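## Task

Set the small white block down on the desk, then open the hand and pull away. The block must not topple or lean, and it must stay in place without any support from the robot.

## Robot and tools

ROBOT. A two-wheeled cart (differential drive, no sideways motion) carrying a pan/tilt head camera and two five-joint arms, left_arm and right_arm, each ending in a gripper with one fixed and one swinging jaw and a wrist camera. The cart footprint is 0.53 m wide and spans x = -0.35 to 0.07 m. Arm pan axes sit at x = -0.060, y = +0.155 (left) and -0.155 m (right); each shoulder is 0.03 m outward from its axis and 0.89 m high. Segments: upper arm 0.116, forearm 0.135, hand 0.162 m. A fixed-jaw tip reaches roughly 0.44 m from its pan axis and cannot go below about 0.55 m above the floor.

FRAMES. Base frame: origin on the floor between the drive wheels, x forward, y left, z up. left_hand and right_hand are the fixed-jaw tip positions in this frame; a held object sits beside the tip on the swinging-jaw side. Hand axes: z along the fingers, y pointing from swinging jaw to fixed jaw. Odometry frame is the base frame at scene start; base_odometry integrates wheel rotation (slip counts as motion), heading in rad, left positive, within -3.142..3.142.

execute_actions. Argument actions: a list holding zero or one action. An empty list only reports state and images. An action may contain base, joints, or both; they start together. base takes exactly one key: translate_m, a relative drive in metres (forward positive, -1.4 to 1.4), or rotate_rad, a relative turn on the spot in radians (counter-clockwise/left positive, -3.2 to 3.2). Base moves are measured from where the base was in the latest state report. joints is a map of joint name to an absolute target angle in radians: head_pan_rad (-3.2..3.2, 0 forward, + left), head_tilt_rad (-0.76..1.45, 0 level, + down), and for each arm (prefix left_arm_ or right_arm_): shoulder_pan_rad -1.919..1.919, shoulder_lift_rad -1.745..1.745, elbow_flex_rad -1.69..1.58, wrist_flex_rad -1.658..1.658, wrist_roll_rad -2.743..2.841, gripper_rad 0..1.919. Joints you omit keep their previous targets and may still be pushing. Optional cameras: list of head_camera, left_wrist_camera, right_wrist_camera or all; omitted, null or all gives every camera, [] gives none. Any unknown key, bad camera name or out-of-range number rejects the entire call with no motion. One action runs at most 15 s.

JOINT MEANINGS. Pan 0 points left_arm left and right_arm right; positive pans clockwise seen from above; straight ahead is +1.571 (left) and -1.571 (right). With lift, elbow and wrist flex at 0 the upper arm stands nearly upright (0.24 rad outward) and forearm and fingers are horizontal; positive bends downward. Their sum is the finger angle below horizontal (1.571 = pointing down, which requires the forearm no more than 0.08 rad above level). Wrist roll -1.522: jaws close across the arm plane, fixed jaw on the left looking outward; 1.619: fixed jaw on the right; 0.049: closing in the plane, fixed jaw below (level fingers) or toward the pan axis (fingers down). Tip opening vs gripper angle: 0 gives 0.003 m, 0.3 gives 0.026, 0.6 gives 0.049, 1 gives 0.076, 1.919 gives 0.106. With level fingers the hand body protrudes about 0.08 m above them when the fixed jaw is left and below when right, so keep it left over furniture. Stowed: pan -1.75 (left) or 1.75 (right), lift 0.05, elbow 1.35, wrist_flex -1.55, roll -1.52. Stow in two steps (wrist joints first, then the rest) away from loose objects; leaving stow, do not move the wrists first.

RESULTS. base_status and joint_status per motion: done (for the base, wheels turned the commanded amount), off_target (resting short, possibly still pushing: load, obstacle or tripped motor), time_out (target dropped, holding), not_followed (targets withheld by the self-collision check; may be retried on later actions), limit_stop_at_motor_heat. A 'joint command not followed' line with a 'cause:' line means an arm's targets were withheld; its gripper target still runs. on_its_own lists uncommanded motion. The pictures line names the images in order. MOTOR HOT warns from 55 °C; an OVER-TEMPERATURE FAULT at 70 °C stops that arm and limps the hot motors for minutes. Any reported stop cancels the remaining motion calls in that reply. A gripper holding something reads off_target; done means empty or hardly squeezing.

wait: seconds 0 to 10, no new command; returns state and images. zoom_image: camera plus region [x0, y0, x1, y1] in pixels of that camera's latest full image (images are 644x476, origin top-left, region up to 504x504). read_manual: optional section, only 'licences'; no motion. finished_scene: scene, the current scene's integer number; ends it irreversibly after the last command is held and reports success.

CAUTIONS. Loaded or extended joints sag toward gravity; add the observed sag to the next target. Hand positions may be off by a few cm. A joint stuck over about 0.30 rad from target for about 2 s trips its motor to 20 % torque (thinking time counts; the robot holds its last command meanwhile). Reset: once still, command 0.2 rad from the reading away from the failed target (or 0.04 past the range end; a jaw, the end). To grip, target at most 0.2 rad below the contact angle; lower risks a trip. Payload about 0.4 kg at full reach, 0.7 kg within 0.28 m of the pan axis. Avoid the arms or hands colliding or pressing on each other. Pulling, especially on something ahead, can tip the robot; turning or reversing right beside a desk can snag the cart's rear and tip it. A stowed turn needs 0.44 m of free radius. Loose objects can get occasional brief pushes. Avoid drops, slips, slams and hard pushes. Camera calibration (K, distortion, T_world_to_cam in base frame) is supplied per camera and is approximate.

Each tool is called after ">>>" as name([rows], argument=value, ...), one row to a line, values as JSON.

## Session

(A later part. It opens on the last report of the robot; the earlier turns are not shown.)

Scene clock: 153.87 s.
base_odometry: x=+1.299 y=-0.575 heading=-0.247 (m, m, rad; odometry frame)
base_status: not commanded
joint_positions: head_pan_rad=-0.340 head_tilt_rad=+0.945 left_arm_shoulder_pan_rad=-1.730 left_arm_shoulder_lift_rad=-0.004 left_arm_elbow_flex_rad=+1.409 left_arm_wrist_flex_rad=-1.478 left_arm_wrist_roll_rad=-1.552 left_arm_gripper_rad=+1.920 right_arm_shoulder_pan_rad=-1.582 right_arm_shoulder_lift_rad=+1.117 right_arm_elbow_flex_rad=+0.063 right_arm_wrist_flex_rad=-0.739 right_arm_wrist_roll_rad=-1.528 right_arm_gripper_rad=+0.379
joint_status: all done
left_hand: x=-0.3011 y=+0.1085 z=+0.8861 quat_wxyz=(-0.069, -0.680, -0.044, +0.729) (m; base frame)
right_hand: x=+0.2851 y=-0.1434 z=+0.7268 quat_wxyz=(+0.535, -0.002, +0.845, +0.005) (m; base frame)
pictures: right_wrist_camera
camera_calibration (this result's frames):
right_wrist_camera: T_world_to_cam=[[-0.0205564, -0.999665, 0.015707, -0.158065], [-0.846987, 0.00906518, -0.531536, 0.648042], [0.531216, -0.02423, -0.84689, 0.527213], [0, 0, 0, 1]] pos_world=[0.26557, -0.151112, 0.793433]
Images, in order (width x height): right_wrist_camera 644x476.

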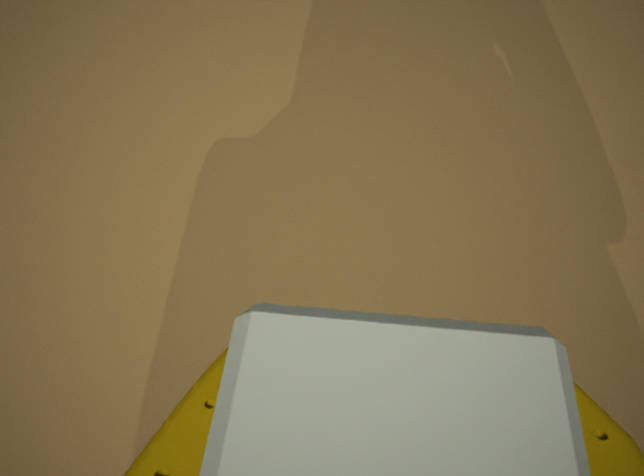

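>>> execute_actions([
  {"joints": {"right_arm_shoulder_lift_rad": 1.095, "right_arm_gripper_rad": 0.9}},
], cameras=["head_camera", "right_wrist_camera"])

Scene clock: 161.07 s.
base_odometry: x=+1.299 y=-0.575 heading=-0.247 (m, m, rad; odometry frame)
base_status: not commanded
joint_positions: head_pan_rad=-0.340 head_tilt_rad=+0.945 left_arm_shoulder_pan_rad=-1.730 left_arm_shoulder_lift_rad=-0.004 left_arm_elbow_flex_rad=+1.409 left_arm_wrist_flex_rad=-1.478 left_arm_wrist_roll_rad=-1.552 left_arm_gripper_rad=+1.920 right_arm_shoulder_pan_rad=-1.582 right_arm_shoulder_lift_rad=+1.117 right_arm_elbow_flex_rad=+0.063 right_arm_wrist_flex_rad=-0.739 right_arm_wrist_roll_rad=-1.528 right_arm_gripper_rad=+0.892
joint_status: all done
left_hand: x=-0.3011 y=+0.1085 z=+0.8861 quat_wxyz=(-0.069, -0.680, -0.044, +0.729) (m; base frame)
right_hand: x=+0.2851 y=-0.1434 z=+0.7268 quat_wxyz=(+0.535, -0.002, +0.845, +0.005) (m; base frame)
pictures: head_camera, right_wrist_camera
camera_calibration (this result's frames):
head_camera: T_world_to_cam=[[-0.332197, -0.942737, 0.0298618, -0.052344], [-0.765703, 0.251058, -0.592173, 0.68699], [0.550766, -0.219584, -0.805257, 0.944535], [0, 0, 0, 1]] pos_world=[-0.0115762, -0.0144162, 1.16897]
right_wrist_camera: T_world_to_cam=[[-0.0205564, -0.999665, 0.015707, -0.158065], [-0.846987, 0.00906518, -0.531536, 0.648042], [0.531216, -0.02423, -0.84689, 0.527213], [0, 0, 0, 1]] pos_world=[0.26557, -0.151112, 0.793433]
Images, in order (width x height): head_camera 644x476, right_wrist_camera 644x476.

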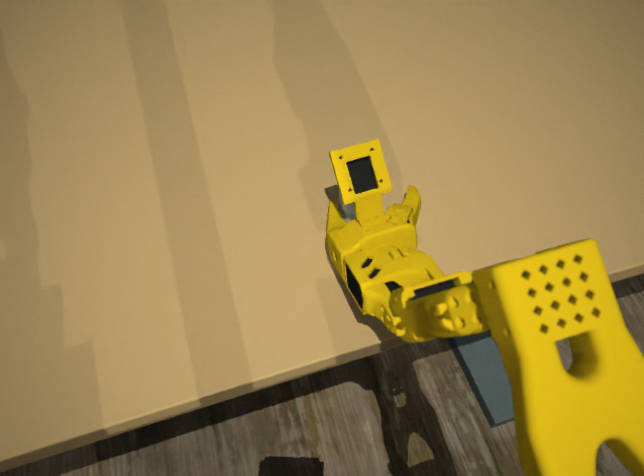

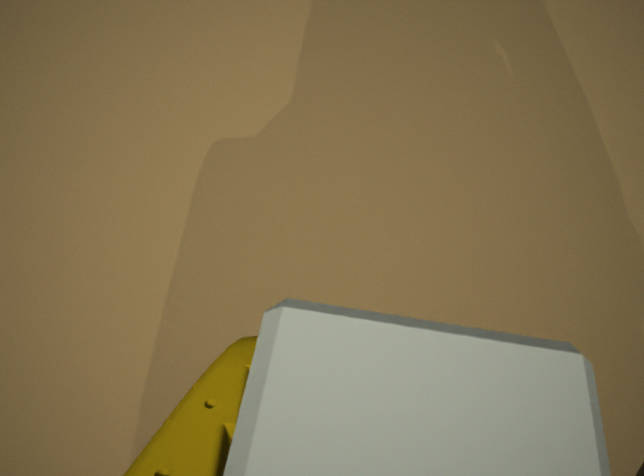

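The block is released and resting on the desk. Next I'll shift the fixed jaw off it and back away.

>>> execute_actions([
  {"base": {"translate_m": -0.45}, "joints": {"right_arm_shoulder_pan_rad": -1.618, "head_tilt_rad": 0.6, "head_pan_rad": -0.2}},
], cameras=["head_camera", "right_wrist_camera"])

Scene clock: 168.00 s.
base_odometry: x=+0.863 y=-0.466 heading=-0.250 (m, m, rad; odometry frame)
base_status: done
joint_positions: head_pan_rad=-0.210 head_tilt_rad=+0.614 left_arm_shoulder_pan_rad=-1.730 left_arm_shoulder_lift_rad=-0.004 left_arm_elbow_flex_rad=+1.409 left_arm_wrist_flex_rad=-1.478 left_arm_wrist_roll_rad=-1.552 left_arm_gripper_rad=+1.920 right_arm_shoulder_pan_rad=-1.611 right_arm_shoulder_lift_rad=+1.117 right_arm_elbow_flex_rad=+0.063 right_arm_wrist_flex_rad=-0.739 right_arm_wrist_roll_rad=-1.528 right_arm_gripper_rad=+0.893
joint_status: all done
left_hand: x=-0.3011 y=+0.1085 z=+0.8861 quat_wxyz=(-0.069, -0.680, -0.044, +0.729) (m; base frame)
right_hand: x=+0.2846 y=-0.1334 z=+0.7268 quat_wxyz=(+0.535, -0.014, +0.844, +0.012) (m; base frame)
pictures: head_camera, right_wrist_camera
camera_calibration (this result's frames):
head_camera: T_world_to_cam=[[-0.216657, -0.975827, 0.0286522, -0.0455213], [-0.560742, 0.100366, -0.821885, 0.961022], [0.799142, -0.194134, -0.568932, 0.684199], [0, 0, 0, 1]] pos_world=[-0.0177492, -0.0080488, 1.18042]
right_wrist_camera: T_world_to_cam=[[0.00858413, -0.99984, 0.015707, -0.156343], [-0.846891, -0.0156212, -0.531536, 0.644222], [0.531696, -0.00873932, -0.84689, 0.529643], [0, 0, 0, 1]] pos_world=[0.265319, -0.141626, 0.793433]
Images, in order (width x height): head_camera 644x476, right_wrist_camera 644x476.

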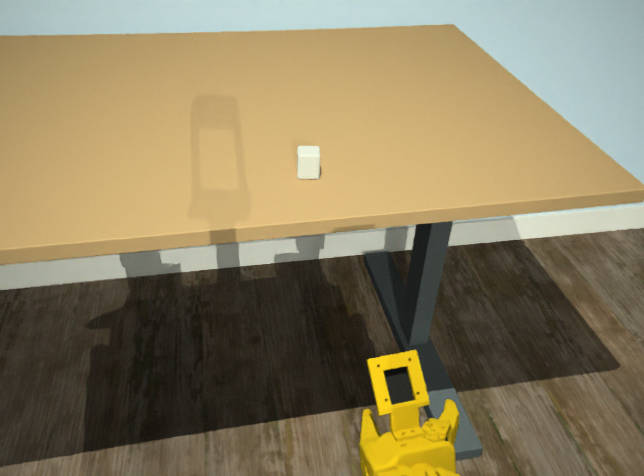

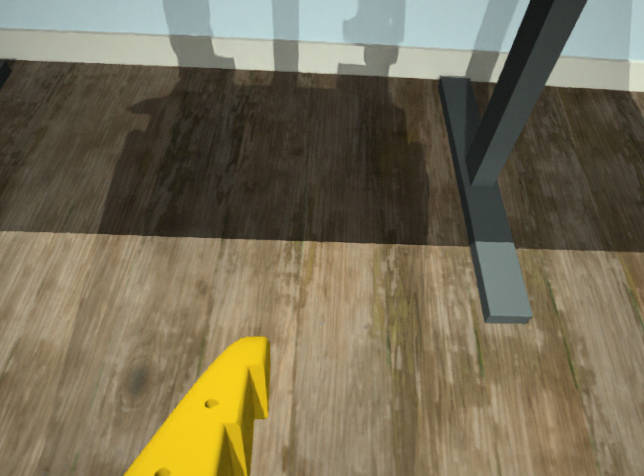

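The block is standing on the desk, about 12 cm in from the front edge, and the robot is clear of it. Ending scene 2.

>>> finished_scene(scene=2)

The scene is finished: the task was done.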